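# Cap the marker and leave it on the desk

## Task

Push the cap fully home onto the marker so that the capped marker ends up resting on the desk, then open the grippers and move the robot away. The result only counts if it stays put without the robot holding it, and the robot must not topple or be left leaning.

## Robot and tools

ROBOT. An omnidirectional wheeled base carries a column about 1.75 m tall. A carriage on the column moves 0 to 1 m vertically (lift_m) and holds two identical six-joint arms (left, right), each ending in a two-finger gripper. Arm bases sit roughly 0.57 m + lift_m above the floor; some carriage parts extend about 0.15 m beneath them. A hand reaches up to 0.78 m from its shoulder but only about 0.38 m below its arm base. A hand is about 0.16 m long and 0.1 m wide (0.14 m opened). Parked arm joints 1-6: 0, 0.05, 0.05, 1.45, 0, 0; parked, the robot is about 0.95 m wide by 0.7 m long. Cameras: carriage_camera is fixed, facing forward and tilted about 20 degrees down; left_wrist_camera and right_wrist_camera look out beyond the fingertips. The carriage camera and parked fingertips reach up to about 0.45 m above the arm bases. Wheel motors are strong (7 N m).

FRAMES. Base frame: origin on the floor below the base centre, x forward, y left, z up, metres. left_hand and right_hand are reported in it as the midpoint between that gripper's pads; quat_wxyz rotates base axes into hand axes (hand z along the fingers, fingers open along hand y; a hand pointing straight up with joints 1, 5, 6 at 0 gives 1,0,0,0). Odometry frame = base frame at scene start; base_odometry counts wheel rotation only, so slip looks like travel; heading is positive leftward, -3.142 to 3.142.

execute_actions. Argument actions: a list holding one action, or empty (empty just reports state and images). An action may have base, joints, or both; its motions start together and may finish at different moments; none lasts beyond 15 s. base holds exactly one key, each a relative offset from where the base last reported itself: translate_m (metres, forward positive, -2 to 2), strafe_m (metres, left positive, -2 to 2), rotate_rad (radians, counter-clockwise/left positive, -6.3 to 6.3). joints is not a list but an object of named keys, each an absolute target; each arm has its own keys. lift_m: 0 to 1 m (tolerance 0.004). For each side (left_ / right_): joint1_rad -2.617 to 3.054, arm yaw about vertical, 0 ahead, positive left (tol 0.02); joint2_rad 0 to 3.141, shoulder: 0 upper arm pointing back level, 1.57 vertical, 3.14 forward level (tol 0.055); joint3_rad 0 to 3.141, elbow: 0 folded, 3.14 straight (tol 0.055); joint4_rad -1.57 to 1.57, wrist pitch, 0 in line with forearm, positive lifts the fingertips (tol 0.04); joint5_rad -1.57 to 1.57, wrist yaw, positive swings fingertips to the RIGHT, opposite to joint1 (tol 0.02); joint6_rad -2.094 to 2.094, roll about the finger axis, positive clockwise as seen from the forearm (tol 0.02); gripper_m 0 to 0.093 m, pad gap (tol 0.004). Any joint or base left out of an action may still be driving toward an earlier target without this showing in status. Unknown keys or out-of-range numbers reject the whole call and nothing moves. Optional cameras: list of carriage_camera, left_wrist_camera, right_wrist_camera or all; omitted/null/all gives every camera, [] gives none. Images come from the end of the call, in the order named on the pictures line.

wait: seconds, 0 to 10; commands nothing and returns the same report as an empty action. zoom_image: camera plus region [x0, y0, x1, y1] in pixels of that camera's most recent full image (896x504, origin top-left), at most 504 by 504. finished_scene: scene, the current scene number; irreversible, the robot first holds the last command. Replying without any tool call ends everything.

RESULTS. base_status / joint_status per motion: done (for the base, wheels turned the commanded amount even if slipping; a 1-2 mm move may stop short yet say done); off_target (resting off target, maybe still pushing; normal for a gripper holding something); contact_stop or time_out (old target dropped, holds where it stopped); not_followed (a self-collision check held back that arm's targets; a line joint command not followed plus cause appears; grippers still obey; the held-back targets may be retried on later actions); limit_stop_at_motor_heat. on_its_own lists uncommanded items; held at is the target held, not the position. joint_positions gives joint values. motor_effort is percent of maximum, positive toward larger joint values, bracketed number is the peak of the last action; readings carry fixed and random errors. Falling lift effort while lowering means a hand or its load is resting on something. drive_wheels (ignore sign) staying high at rest means the base is pressing on something. ARM HIT means an arm struck the robot hard. MOTOR HOT appears from 75 C; OVER-TEMPERATURE FAULT marks a heat stop (90 C pauses that arm 10 s; 100 C makes the arm go limp and drop). After a heat stop, resend targets.

CAUTIONS. Hand readings drift from truth, more at long reach; a level hand sags 10-17 cm under 1 kg. Gripper force is about 45-60 N per pad. Outstretched arms heat quickly even empty, so park when idle. The base stops on contact only after the hit and may roll about 0.3 m further; arms and grippers never stop on contact and spring to target once freed; the lift may not sense a hand. After a blocked drive, back off about 0.2 m (or turn back), repeat if still pressed. Beware driving under a table edge the column then hits, and never reverse into such an edge. Tipping risk rises with a high carriage, extended arms, loads, pulling, or abrupt stops; only images reveal a lean. Never let the arms collide or press on each other; to free withheld arms, move the withheld one clear first, the other in a later action. Avoid drops, slams and hard pushes.

CAMERAS (approx., OpenCV): carriage fovy 87.6, fx=fy 262.9, cx 448.7, cy 251.6; left wrist fovy 53.4, f 501.2, cx 446.8, cy 252.2; right wrist fovy 82.7, f 286.4, cx 447.1, cy 251.7.

Each tool is called after ">>>" as name(argument=value, ...) on one line, values as JSON.

## Session

>>> execute_actions(actions=[])

Scene clock: 0.00 s.
base_odometry: x=+0.000 y=+0.000 heading=+0.000 (m, m, rad; odometry frame)
base_status: not commanded
joint_positions: lift_m=+0.303 left_joint1_rad=+0.015 left_joint2_rad=+0.047 left_joint3_rad=+0.051 left_joint4_rad=+1.480 left_joint5_rad=+0.052 left_joint6_rad=+0.015 left_gripper_m=+0.095 right_joint1_rad=+0.021 right_joint2_rad=+0.025 right_joint3_rad=+0.020 right_joint4_rad=+1.431 right_joint5_rad=-0.005 right_joint6_rad=-0.023 right_gripper_m=+0.095
joint_status: not commanded
motor_effort: lift_m=+18 drive_wheels=-2 (%)
left_hand: x=+0.2957 y=+0.3374 z=+1.2949 quat_wxyz=(+0.999, +0.026, +0.043, +0.014) (m; base frame)
right_hand: x=+0.3101 y=-0.3444 z=+1.2854 quat_wxyz=(+0.997, -0.004, +0.073, -0.001) (m; base frame)
pictures: carriage_camera, left_wrist_camera, right_wrist_camera
Images, in order (width x height): carriage_camera 896x504, left_wrist_camera 896x504, right_wrist_camera 896x504.

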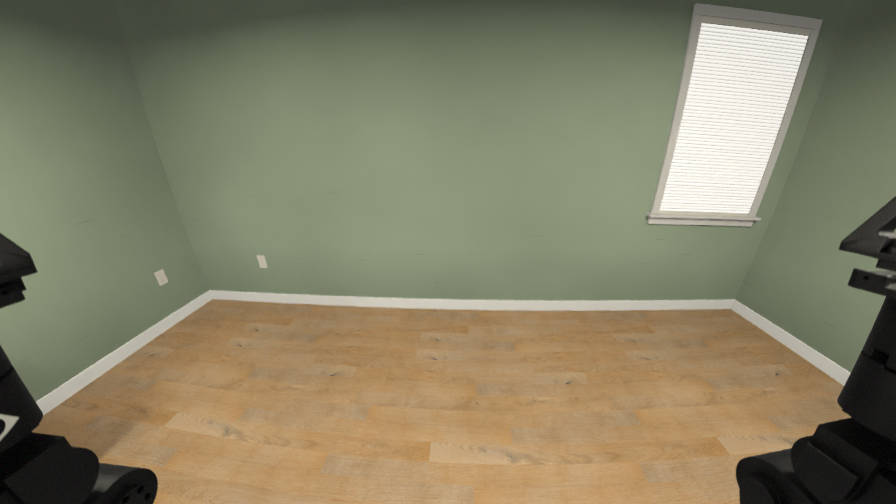

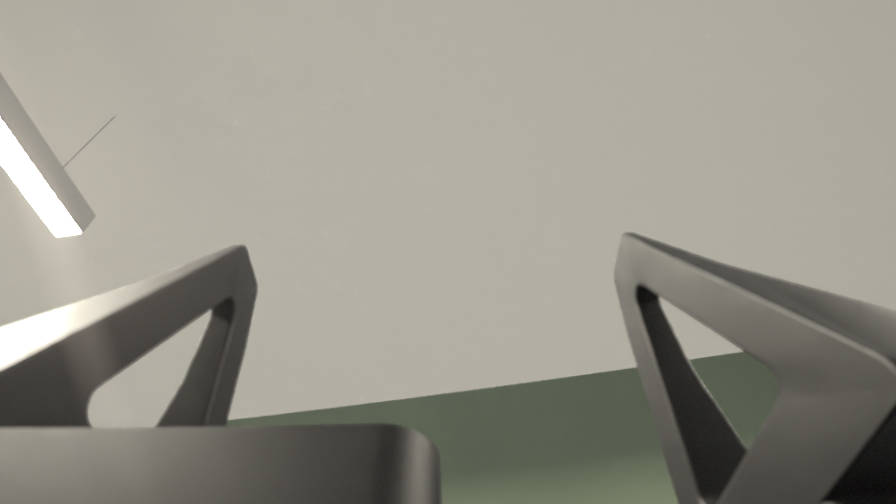

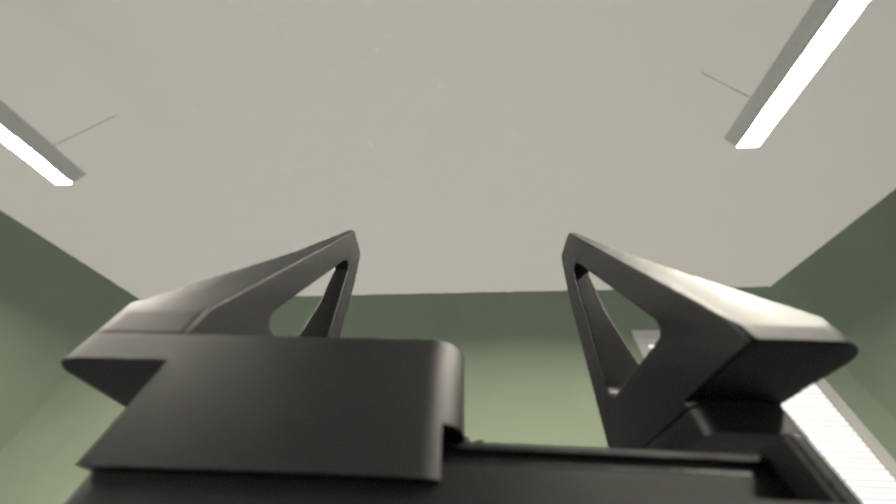

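>>> execute_actions(actions=[{"base": {"rotate_rad": 1.57}}], cameras=["carriage_camera"])

Scene clock: 3.17 s.
base_odometry: x=+0.000 y=+0.000 heading=+1.570 (m, m, rad; odometry frame)
base_status: done
joint_positions: lift_m=+0.303 left_joint1_rad=+0.015 left_joint2_rad=+0.047 left_joint3_rad=+0.051 left_joint4_rad=+1.480 left_joint5_rad=+0.052 left_joint6_rad=+0.015 left_gripper_m=+0.095 right_joint1_rad=+0.021 right_joint2_rad=+0.025 right_joint3_rad=+0.020 right_joint4_rad=+1.430 right_joint5_rad=-0.005 right_joint6_rad=-0.023 right_gripper_m=+0.095
joint_status: not commanded
motor_effort: lift_m=+17(18) drive_wheels=+4(15) (%)
left_hand: x=+0.2957 y=+0.3374 z=+1.2949 quat_wxyz=(+0.999, +0.026, +0.043, +0.014) (m; base frame)
right_hand: x=+0.3103 y=-0.3444 z=+1.2854 quat_wxyz=(+0.997, -0.004, +0.073, -0.001) (m; base frame)
pictures: carriage_camera
Images, in order (width x height): carriage_camera 896x504.

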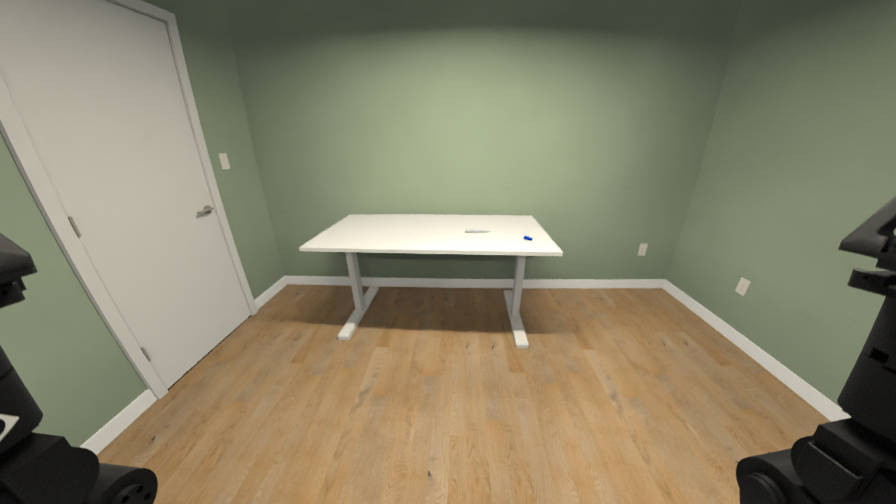

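>>> zoom_image(camera="carriage_camera", region=[400, 190, 600, 290])

Region (400, 190, 600, 290) of carriage_camera's 896x504 image, scaled by 2.520, with more detail than that image has.

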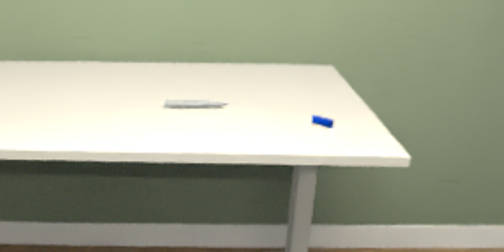

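>>> execute_actions(actions=[{"base": {"strafe_m": -0.35}}], cameras=[])

>>> execute_actions(actions=[{"base": {"translate_m": 1.0}}], cameras=["carriage_camera"])

Scene clock: 6.07 s.
base_odometry: x=+0.350 y=+0.000 heading=+1.571 (m, m, rad; odometry frame)
base_status: done
joint_positions: lift_m=+0.303 left_joint1_rad=+0.015 left_joint2_rad=+0.047 left_joint3_rad=+0.051 left_joint4_rad=+1.480 left_joint5_rad=+0.052 left_joint6_rad=+0.015 left_gripper_m=+0.095 right_joint1_rad=+0.021 right_joint2_rad=+0.025 right_joint3_rad=+0.020 right_joint4_rad=+1.430 right_joint5_rad=-0.005 right_joint6_rad=-0.023 right_gripper_m=+0.095
joint_status: not commanded
motor_effort: lift_m=+17(18) drive_wheels=-9(17) (%)
left_hand: x=+0.2957 y=+0.3374 z=+1.2949 quat_wxyz=(+0.999, +0.026, +0.043, +0.014) (m; base frame)
right_hand: x=+0.3103 y=-0.3444 z=+1.2854 quat_wxyz=(+0.997, -0.004, +0.073, -0.001) (m; base frame)
pictures: none
No camera images: the call's "cameras" was empty. Leave "cameras" out to get every camera's image.

Scene clock: 10.33 s.
base_odometry: x=+0.351 y=+1.000 heading=+1.570 (m, m, rad; odometry frame)
base_status: done
joint_positions: lift_m=+0.303 left_joint1_rad=+0.015 left_joint2_rad=+0.047 left_joint3_rad=+0.051 left_joint4_rad=+1.481 left_joint5_rad=+0.052 left_joint6_rad=+0.015 left_gripper_m=+0.095 right_joint1_rad=+0.021 right_joint2_rad=+0.025 right_joint3_rad=+0.020 right_joint4_rad=+1.430 right_joint5_rad=-0.005 right_joint6_rad=-0.023 right_gripper_m=+0.095
joint_status: not commanded
motor_effort: lift_m=+18(18) drive_wheels=-7(13) (%)
left_hand: x=+0.2954 y=+0.3374 z=+1.2950 quat_wxyz=(+0.999, +0.026, +0.043, +0.014) (m; base frame)
right_hand: x=+0.3103 y=-0.3444 z=+1.2854 quat_wxyz=(+0.997, -0.004, +0.073, -0.001) (m; base frame)
pictures: carriage_camera
Images, in order (width x height): carriage_camera 896x504.

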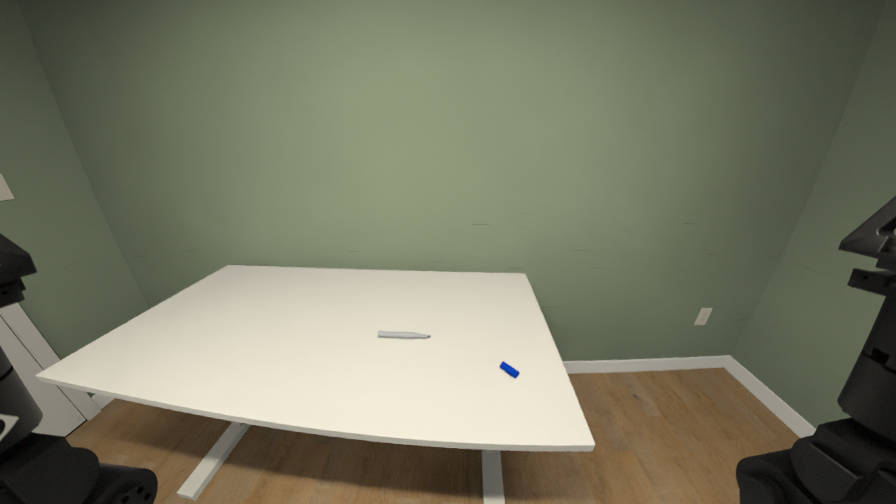

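>>> execute_actions(actions=[{"joints": {"lift_m": 0.40, "left_joint1_rad": -0.38, "left_joint2_rad": 2.30, "left_joint3_rad": 1.58, "left_joint4_rad": -0.85, "left_joint5_rad": 0, "left_joint6_rad": 0, "right_joint1_rad": 0.45, "right_joint2_rad": 2.30, "right_joint3_rad": 1.58, "right_joint4_rad": -0.85, "right_joint5_rad": 0, "right_joint6_rad": 0}}])

Scene clock: 14.43 s.
base_odometry: x=+0.351 y=+1.000 heading=+1.570 (m, m, rad; odometry frame)
base_status: not commanded
joint_positions: lift_m=+0.400 left_joint1_rad=-0.372 left_joint2_rad=+2.307 left_joint3_rad=+1.561 left_joint4_rad=-0.850 left_joint5_rad=+0.002 left_joint6_rad=+0.004 left_gripper_m=+0.095 right_joint1_rad=+0.444 right_joint2_rad=+2.301 right_joint3_rad=+1.554 right_joint4_rad=-0.849 right_joint5_rad=-0.001 right_joint6_rad=-0.005 right_gripper_m=+0.095
joint_status: all done
motor_effort: lift_m=+18(23) drive_wheels=-6(3) (%)
left_hand: x=+0.6565 y=+0.1961 z=+0.9017 quat_wxyz=(-0.013, +0.187, +0.982, +0.001) (m; base frame)
right_hand: x=+0.6439 y=-0.1693 z=+0.9028 quat_wxyz=(-0.012, -0.223, +0.975, -0.002) (m; base frame)
pictures: carriage_camera, left_wrist_camera, right_wrist_camera
Images, in order (width x height): carriage_camera 896x504, left_wrist_camera 896x504, right_wrist_camera 896x504.

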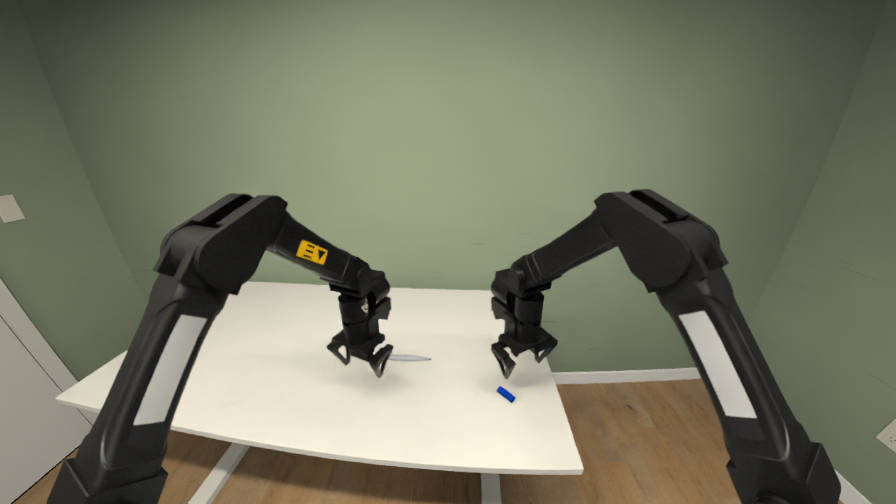

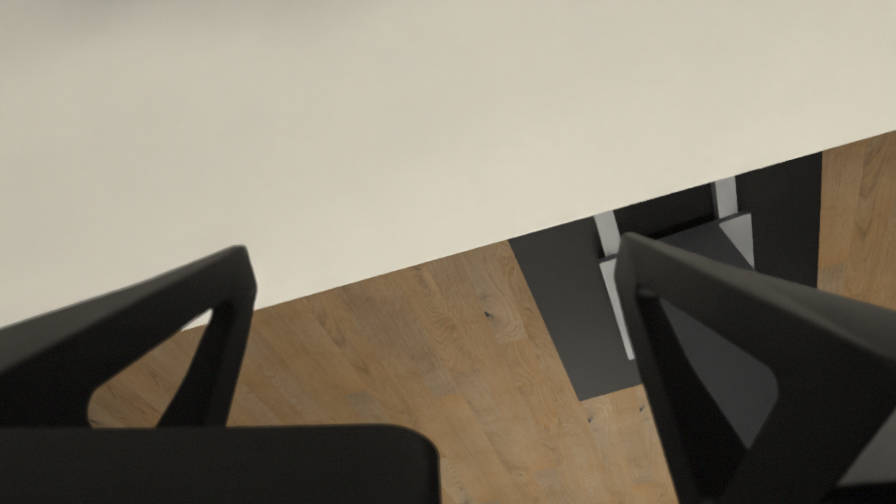

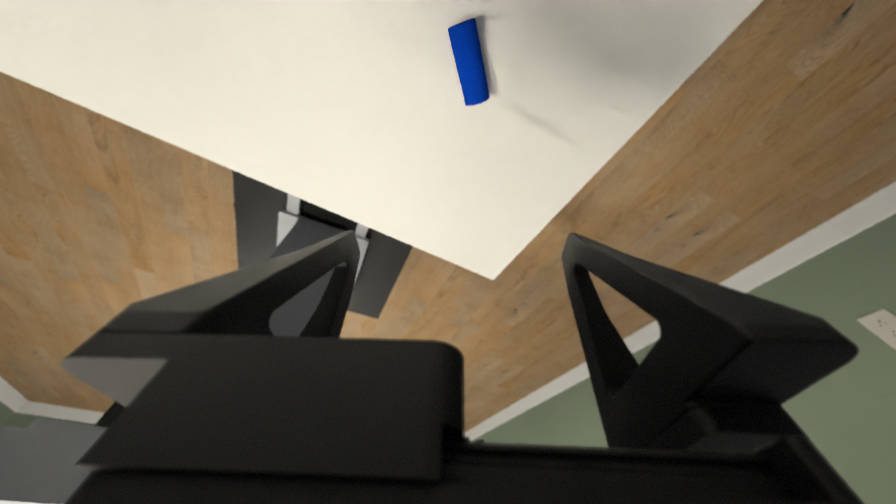

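>>> execute_actions(actions=[{"base": {"translate_m": 0.17}}])

Scene clock: 16.97 s.
base_odometry: x=+0.352 y=+1.170 heading=+1.569 (m, m, rad; odometry frame)
base_status: done
joint_positions: lift_m=+0.400 left_joint1_rad=-0.374 left_joint2_rad=+2.307 left_joint3_rad=+1.561 left_joint4_rad=-0.851 left_joint5_rad=+0.002 left_joint6_rad=+0.004 left_gripper_m=+0.095 right_joint1_rad=+0.444 right_joint2_rad=+2.301 right_joint3_rad=+1.554 right_joint4_rad=-0.850 right_joint5_rad=-0.001 right_joint6_rad=-0.005 right_gripper_m=+0.095
joint_status: not commanded
motor_effort: lift_m=+18(18) drive_wheels=-8(14) (%)
left_hand: x=+0.6562 y=+0.1956 z=+0.9017 quat_wxyz=(-0.013, +0.187, +0.982, +0.001) (m; base frame)
right_hand: x=+0.6436 y=-0.1695 z=+0.9028 quat_wxyz=(-0.013, -0.223, +0.975, -0.002) (m; base frame)
pictures: carriage_camera, left_wrist_camera, right_wrist_camera
Images, in order (width x height): carriage_camera 896x504, left_wrist_camera 896x504, right_wrist_camera 896x504.

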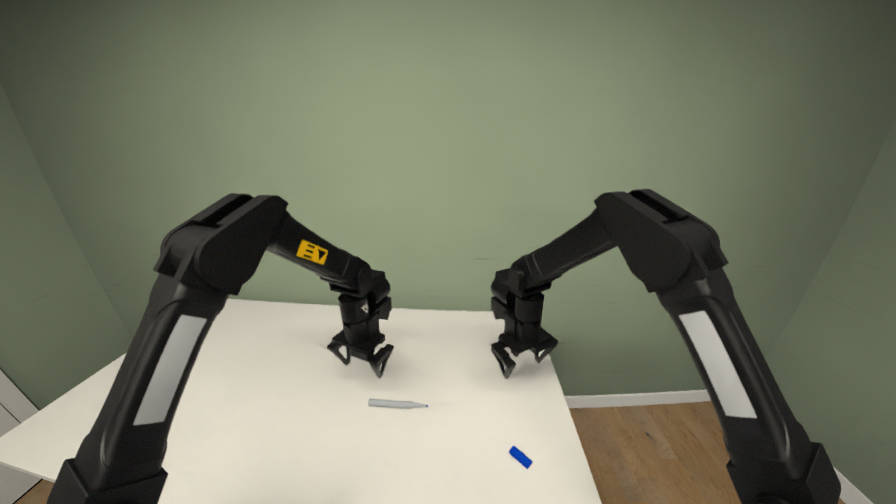

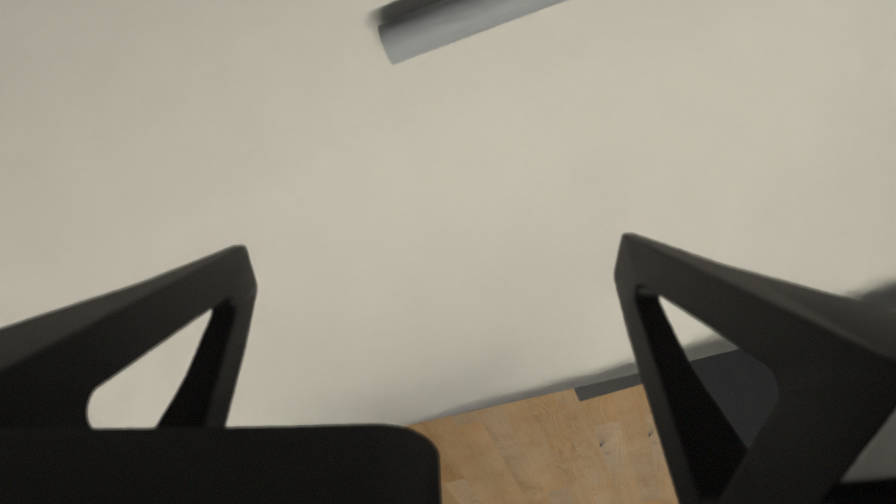

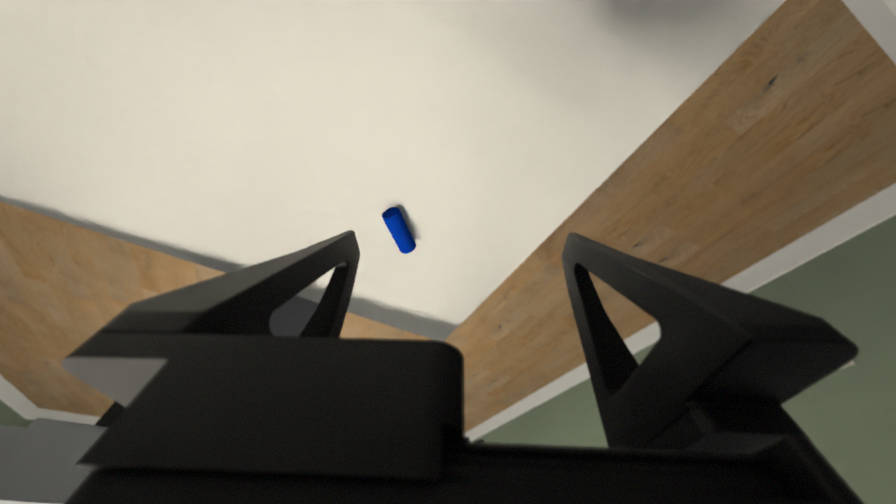

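>>> zoom_image(camera="right_wrist_camera", region=[350, 190, 450, 270])

>>> zoom_image(camera="carriage_camera", region=[350, 380, 560, 490])

Region (350, 190, 450, 270) of right_wrist_camera's 896x504 image, scaled by 5.040, with more detail than that image has; it fills the top 403 rows of this view, and the rest is white.

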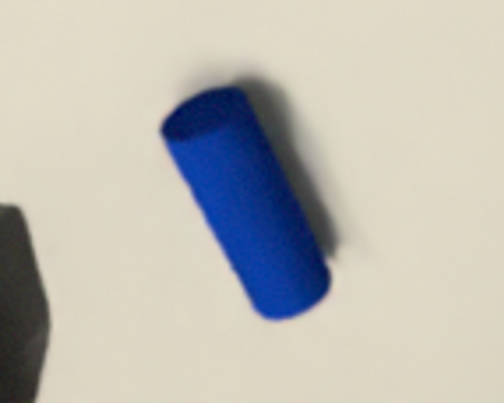

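Region (350, 380, 560, 490) of carriage_camera's 896x504 image, scaled by 2.400, with more detail than that image has; it fills the top 264 rows of this view, and the rest is white.

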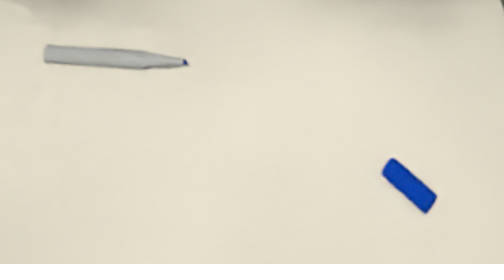

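>>> execute_actions(actions=[{"joints": {"left_joint1_rad": -0.39, "left_joint2_rad": 2.62, "left_joint3_rad": 1.725, "left_joint4_rad": -0.651, "left_joint5_rad": 0, "left_joint6_rad": -1.915, "right_joint1_rad": 0.625, "right_joint2_rad": 2.349, "right_joint3_rad": 1.10, "right_joint4_rad": -0.302, "right_joint5_rad": 0, "right_joint6_rad": -0.108}}])

Scene clock: 20.70 s.
base_odometry: x=+0.352 y=+1.170 heading=+1.569 (m, m, rad; odometry frame)
base_status: not commanded
joint_positions: lift_m=+0.400 left_joint1_rad=-0.381 left_joint2_rad=+2.639 left_joint3_rad=+1.723 left_joint4_rad=-0.654 left_joint5_rad=+0.002 left_joint6_rad=-1.910 left_gripper_m=+0.095 right_joint1_rad=+0.630 right_joint2_rad=+2.344 right_joint3_rad=+1.116 right_joint4_rad=-0.316 right_joint5_rad=-0.003 right_joint6_rad=-0.102 right_gripper_m=+0.095
joint_status: all done
motor_effort: lift_m=+18(18) drive_wheels=-7(8) (%)
left_hand: x=+0.6892 y=+0.1791 z=+0.7977 quat_wxyz=(-0.001, -0.692, +0.722, -0.001) (m; base frame)
right_hand: x=+0.5556 y=-0.1394 z=+0.8067 quat_wxyz=(+0.013, -0.358, +0.934, +0.005) (m; base frame)
pictures: carriage_camera, left_wrist_camera, right_wrist_camera
Images, in order (width x height): carriage_camera 896x504, left_wrist_camera 896x504, right_wrist_camera 896x504.

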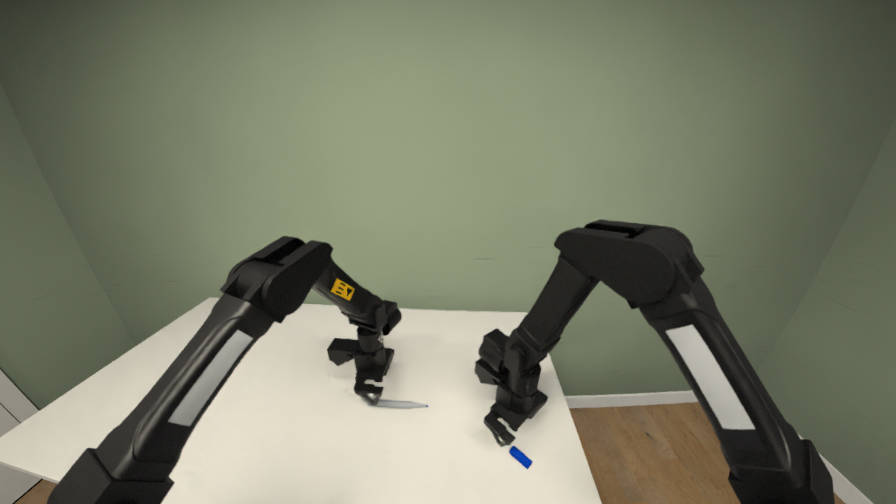

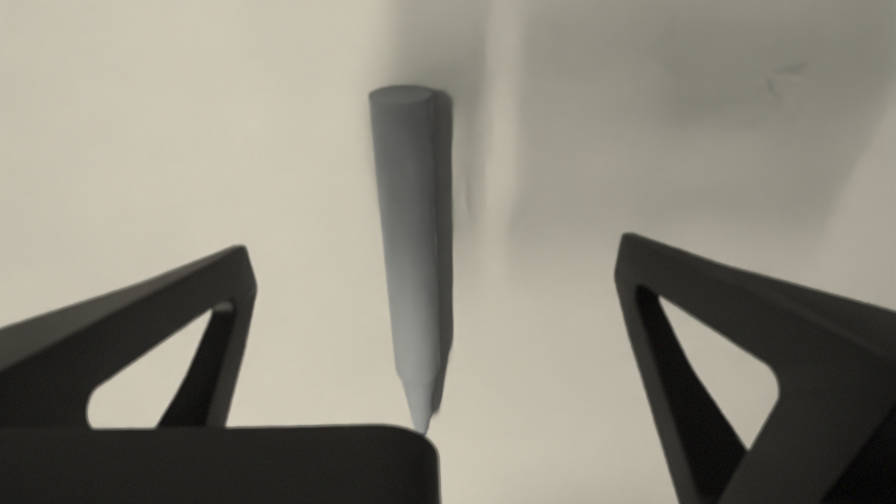

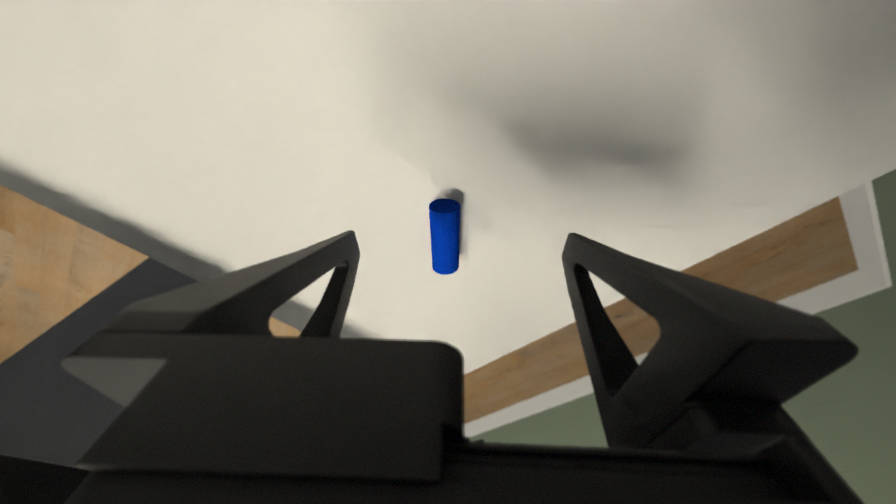

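>>> zoom_image(camera="right_wrist_camera", region=[395, 180, 495, 290])

>>> zoom_image(camera="carriage_camera", region=[310, 290, 570, 480])

Region (395, 180, 495, 290) of right_wrist_camera's 896x504 image, scaled by 4.582, with more detail than that image has; it fills the left 458 columns of this view, and the rest is white.

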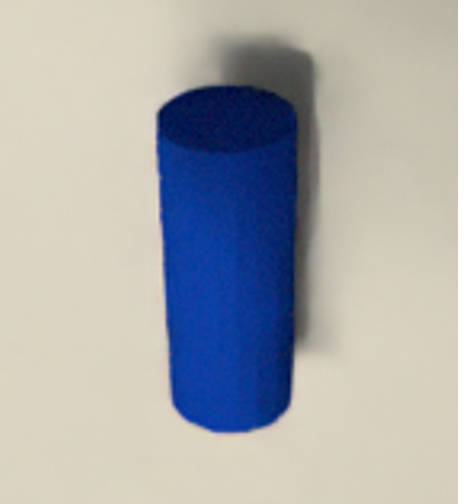

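Region (310, 290, 570, 480) of carriage_camera's 896x504 image, scaled by 1.938, with more detail than that image has; it fills the top 368 rows of this view, and the rest is white.

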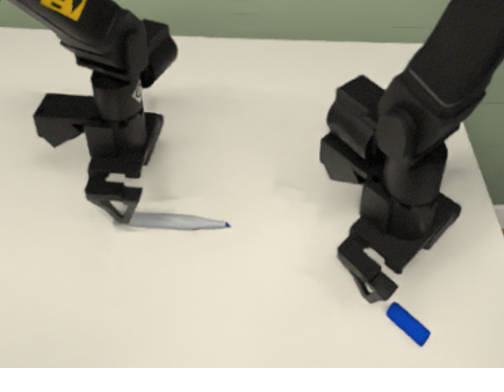

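>>> zoom_image(camera="carriage_camera", region=[500, 440, 540, 475])

Region (500, 440, 540, 475) of carriage_camera's 896x504 image, scaled by 12.600, with more detail than that image has; it fills the top 441 rows of this view, and the rest is white.

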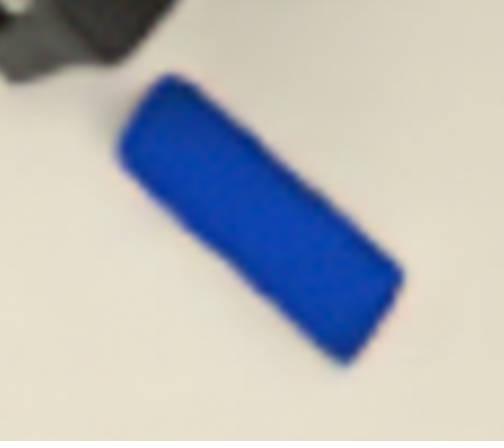

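>>> execute_actions(actions=[{"joints": {"right_joint6_rad": 2.08}}], cameras=["right_wrist_camera"])

Scene clock: 25.53 s.
base_odometry: x=+0.352 y=+1.170 heading=+1.569 (m, m, rad; odometry frame)
base_status: not commanded
joint_positions: lift_m=+0.400 left_joint1_rad=-0.381 left_joint2_rad=+2.639 left_joint3_rad=+1.723 left_joint4_rad=-0.654 left_joint5_rad=+0.002 left_joint6_rad=-1.910 left_gripper_m=+0.095 right_joint1_rad=+0.630 right_joint2_rad=+2.344 right_joint3_rad=+1.116 right_joint4_rad=-0.316 right_joint5_rad=-0.003 right_joint6_rad=+2.073 right_gripper_m=+0.095
joint_status: all done
motor_effort: lift_m=+18(18) drive_wheels=-8(7) (%)
left_hand: x=+0.6892 y=+0.1791 z=+0.7977 quat_wxyz=(-0.001, -0.692, +0.722, -0.001) (m; base frame)
right_hand: x=+0.5556 y=-0.1394 z=+0.8067 quat_wxyz=(+0.001, +0.660, +0.751, +0.013) (m; base frame)
pictures: right_wrist_camera
Images, in order (width x height): right_wrist_camera 896x504.

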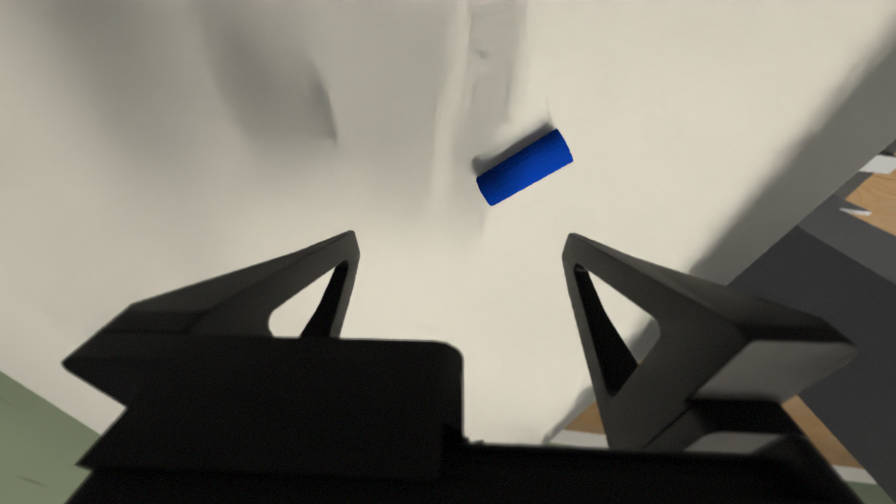

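>>> zoom_image(camera="right_wrist_camera", region=[460, 110, 590, 220])

Region (460, 110, 590, 220) of right_wrist_camera's 896x504 image, scaled by 3.877, with more detail than that image has; it fills the top 426 rows of this view, and the rest is white.

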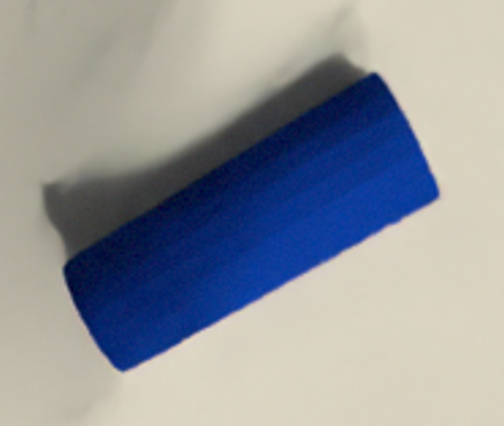

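>>> execute_actions(actions=[{"joints": {"left_joint1_rad": -0.192, "left_joint2_rad": 2.594, "left_joint3_rad": 1.508, "left_joint4_rad": -0.3965, "left_joint5_rad": 0.517, "left_joint6_rad": -1.747, "right_joint1_rad": 0.6675, "right_joint2_rad": 2.69, "right_joint3_rad": 1.69, "right_joint4_rad": -1.079, "right_joint5_rad": 0.03, "right_joint6_rad": -0.052}}])

Scene clock: 28.53 s.
base_odometry: x=+0.352 y=+1.170 heading=+1.569 (m, m, rad; odometry frame)
base_status: not commanded
joint_positions: lift_m=+0.400 left_joint1_rad=-0.187 left_joint2_rad=+2.601 left_joint3_rad=+1.512 left_joint4_rad=-0.411 left_joint5_rad=+0.511 left_joint6_rad=-1.752 left_gripper_m=+0.095 right_joint1_rad=+0.666 right_joint2_rad=+2.677 right_joint3_rad=+1.669 right_joint4_rad=-1.065 right_joint5_rad=+0.031 right_joint6_rad=-0.045 right_gripper_m=+0.095
joint_status: all done
motor_effort: lift_m=+19(18) drive_wheels=+4(8) (%)
left_hand: x=+0.6790 y=+0.1836 z=+0.7974 quat_wxyz=(-0.189, -0.675, +0.692, -0.171) (m; base frame)
right_hand: x=+0.5273 y=-0.1531 z=+0.8016 quat_wxyz=(-0.232, -0.341, +0.907, -0.090) (m; base frame)
pictures: carriage_camera, left_wrist_camera, right_wrist_camera
Images, in order (width x height): carriage_camera 896x504, left_wrist_camera 896x504, right_wrist_camera 896x504.

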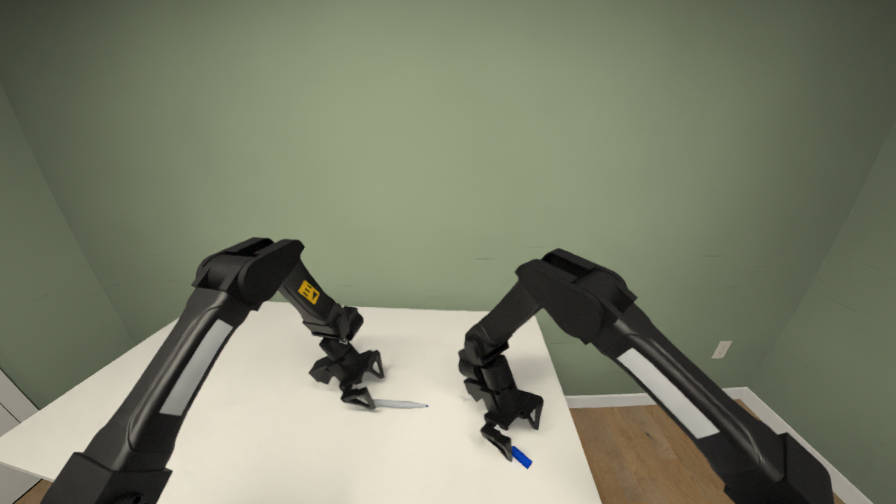

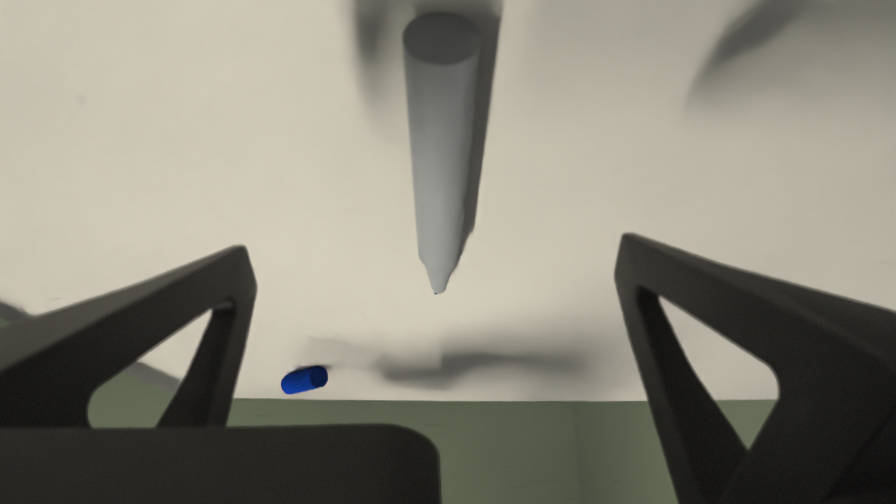

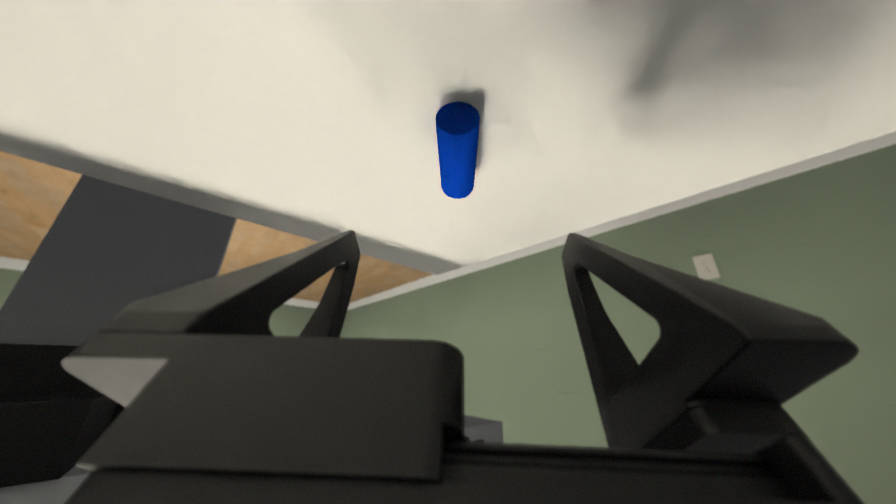

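>>> zoom_image(camera="right_wrist_camera", region=[410, 80, 510, 210])

Region (410, 80, 510, 210) of right_wrist_camera's 896x504 image, scaled by 3.877, with more detail than that image has; it fills the left 388 columns of this view, and the rest is white.

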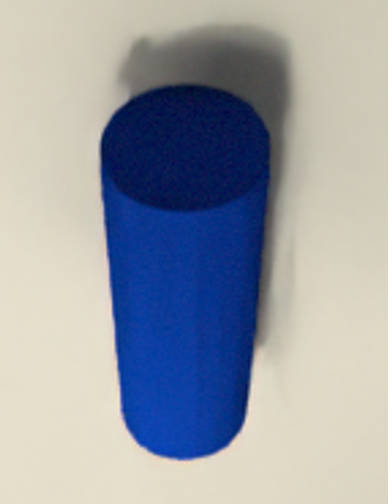

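>>> execute_actions(actions=[{"joints": {"lift_m": 0.365}}])

Scene clock: 29.70 s.
base_odometry: x=+0.352 y=+1.170 heading=+1.569 (m, m, rad; odometry frame)
base_status: not commanded
joint_positions: lift_m=+0.365 left_joint1_rad=-0.187 left_joint2_rad=+2.605 left_joint3_rad=+1.512 left_joint4_rad=-0.403 left_joint5_rad=+0.512 left_joint6_rad=-1.752 left_gripper_m=+0.095 right_joint1_rad=+0.666 right_joint2_rad=+2.692 right_joint3_rad=+1.669 right_joint4_rad=-1.071 right_joint5_rad=+0.031 right_joint6_rad=-0.045 right_gripper_m=+0.095
joint_status: all done
motor_effort: lift_m=+16(17) drive_wheels=-8(8) (%)
left_hand: x=+0.6796 y=+0.1832 z=+0.7613 quat_wxyz=(-0.188, -0.675, +0.692, -0.173) (m; base frame)
right_hand: x=+0.5231 y=-0.1563 z=+0.7631 quat_wxyz=(-0.242, -0.340, +0.904, -0.093) (m; base frame)
pictures: carriage_camera, left_wrist_camera, right_wrist_camera
Images, in order (width x height): carriage_camera 896x504, left_wrist_camera 896x504, right_wrist_camera 896x504.

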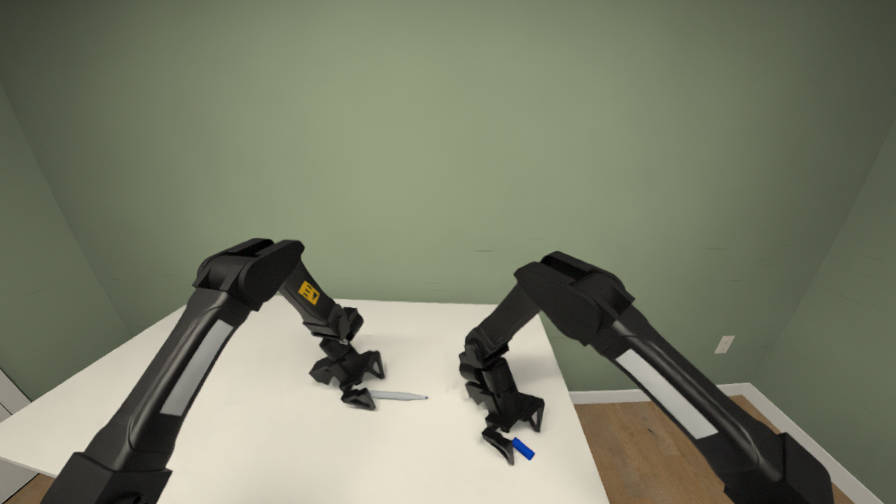

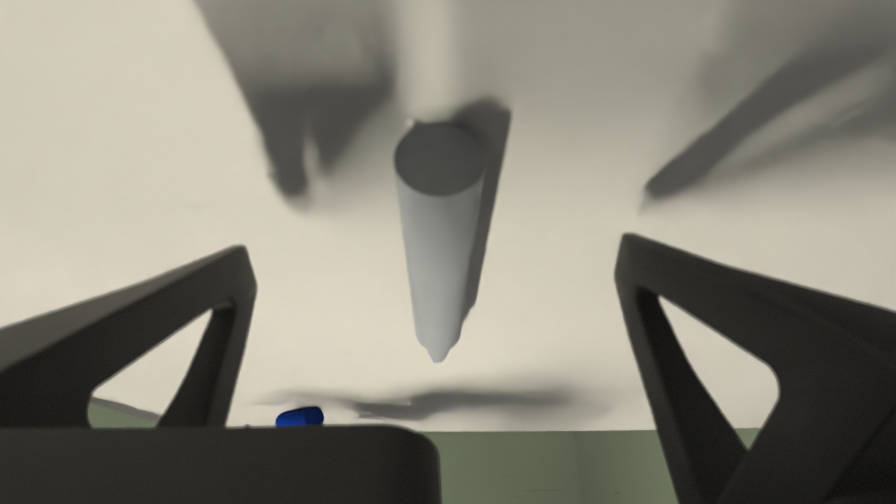

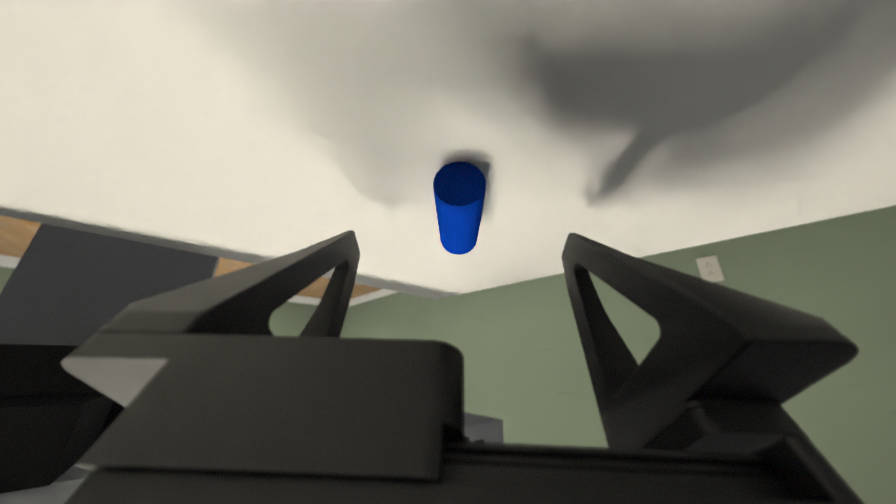

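>>> execute_actions(actions=[{"joints": {"lift_m": 0.358, "left_gripper_m": 0.04, "right_gripper_m": 0.04}}])

Scene clock: 30.83 s.
base_odometry: x=+0.352 y=+1.170 heading=+1.569 (m, m, rad; odometry frame)
base_status: not commanded
joint_positions: lift_m=+0.358 left_joint1_rad=-0.187 left_joint2_rad=+2.606 left_joint3_rad=+1.512 left_joint4_rad=-0.402 left_joint5_rad=+0.512 left_joint6_rad=-1.752 left_gripper_m=+0.040 right_joint1_rad=+0.666 right_joint2_rad=+2.696 right_joint3_rad=+1.669 right_joint4_rad=-1.072 right_joint5_rad=+0.031 right_joint6_rad=-0.045 right_gripper_m=+0.040
joint_status: all done
motor_effort: lift_m=+16(17) drive_wheels=-7(5) (%)
left_hand: x=+0.6796 y=+0.1832 z=+0.7539 quat_wxyz=(-0.188, -0.675, +0.692, -0.173) (m; base frame)
right_hand: x=+0.5220 y=-0.1572 z=+0.7552 quat_wxyz=(-0.244, -0.340, +0.903, -0.094) (m; base frame)
pictures: carriage_camera, left_wrist_camera, right_wrist_camera
Images, in order (width x height): carriage_camera 896x504, left_wrist_camera 896x504, right_wrist_camera 896x504.

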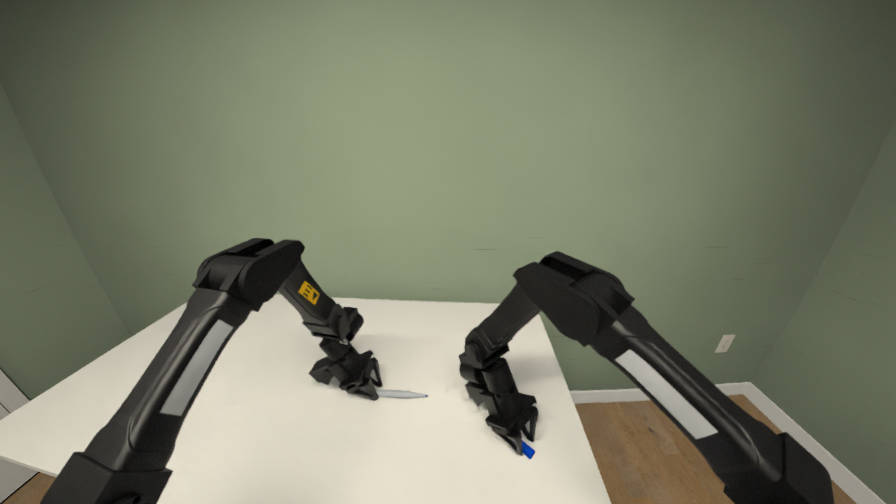

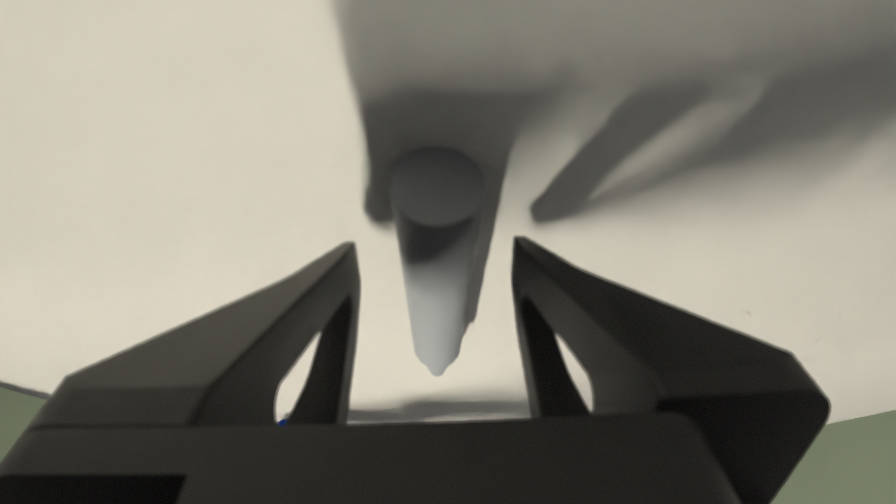

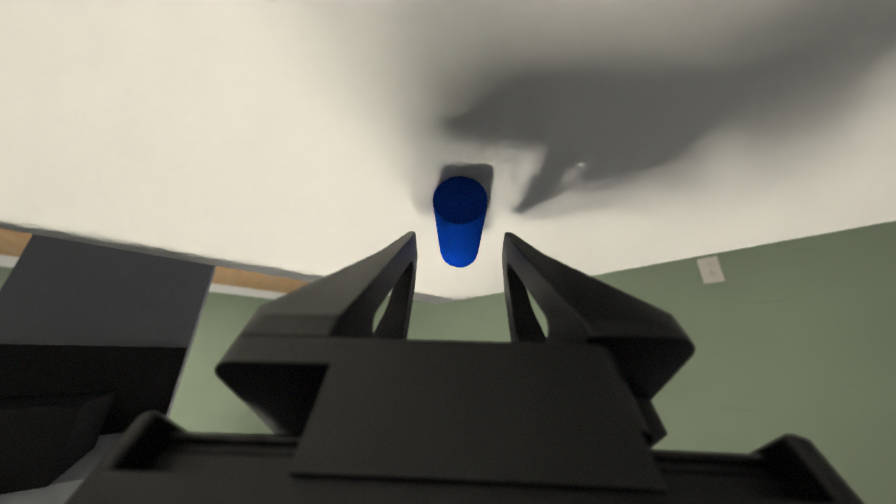

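>>> execute_actions(actions=[{"joints": {"lift_m": 0.353, "right_joint2_rad": 2.71, "right_joint4_rad": -1.06}}], cameras=["left_wrist_camera", "right_wrist_camera"])

Scene clock: 31.53 s.
base_odometry: x=+0.352 y=+1.170 heading=+1.569 (m, m, rad; odometry frame)
base_status: not commanded
joint_positions: lift_m=+0.353 left_joint1_rad=-0.187 left_joint2_rad=+2.606 left_joint3_rad=+1.512 left_joint4_rad=-0.400 left_joint5_rad=+0.513 left_joint6_rad=-1.752 left_gripper_m=+0.040 right_joint1_rad=+0.666 right_joint2_rad=+2.707 right_joint3_rad=+1.669 right_joint4_rad=-1.061 right_joint5_rad=+0.031 right_joint6_rad=-0.045 right_gripper_m=+0.040
joint_status: all done
motor_effort: lift_m=+16(17) drive_wheels=-8(5) (%)
left_hand: x=+0.6800 y=+0.1831 z=+0.7490 quat_wxyz=(-0.188, -0.674, +0.693, -0.174) (m; base frame)
right_hand: x=+0.5215 y=-0.1576 z=+0.7458 quat_wxyz=(-0.244, -0.340, +0.903, -0.094) (m; base frame)
pictures: left_wrist_camera, right_wrist_camera
Images, in order (width x height): left_wrist_camera 896x504, right_wrist_camera 896x504.

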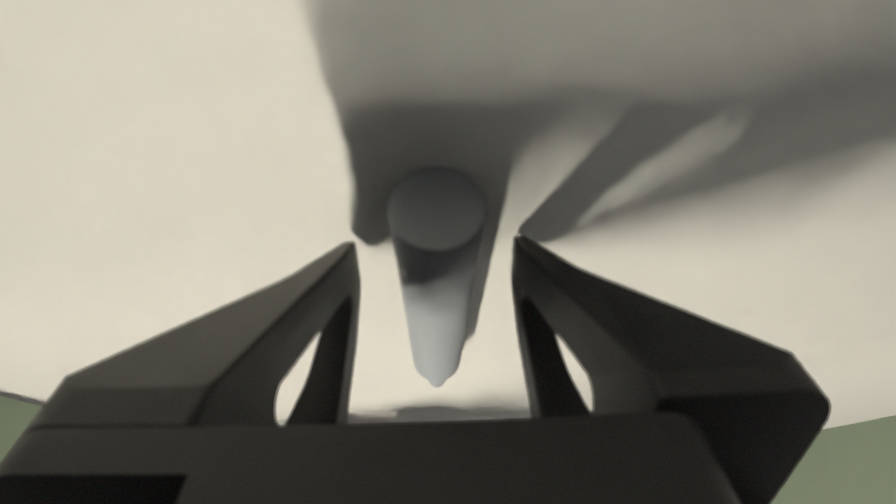

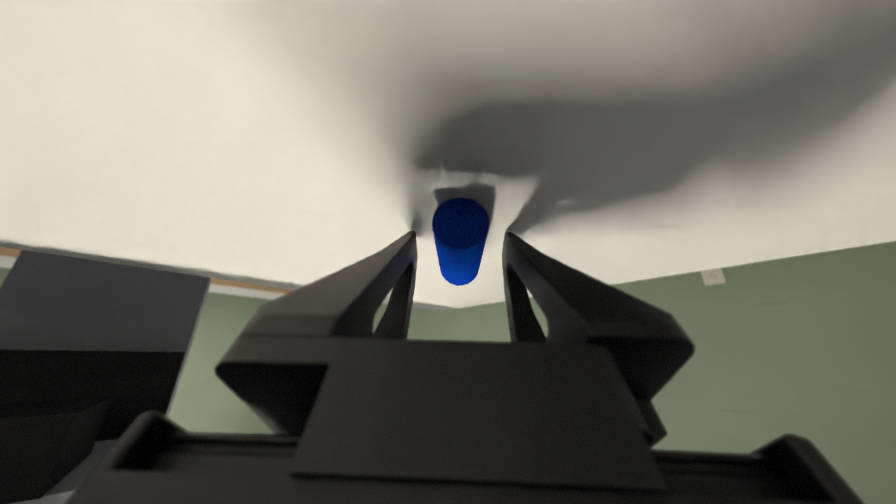

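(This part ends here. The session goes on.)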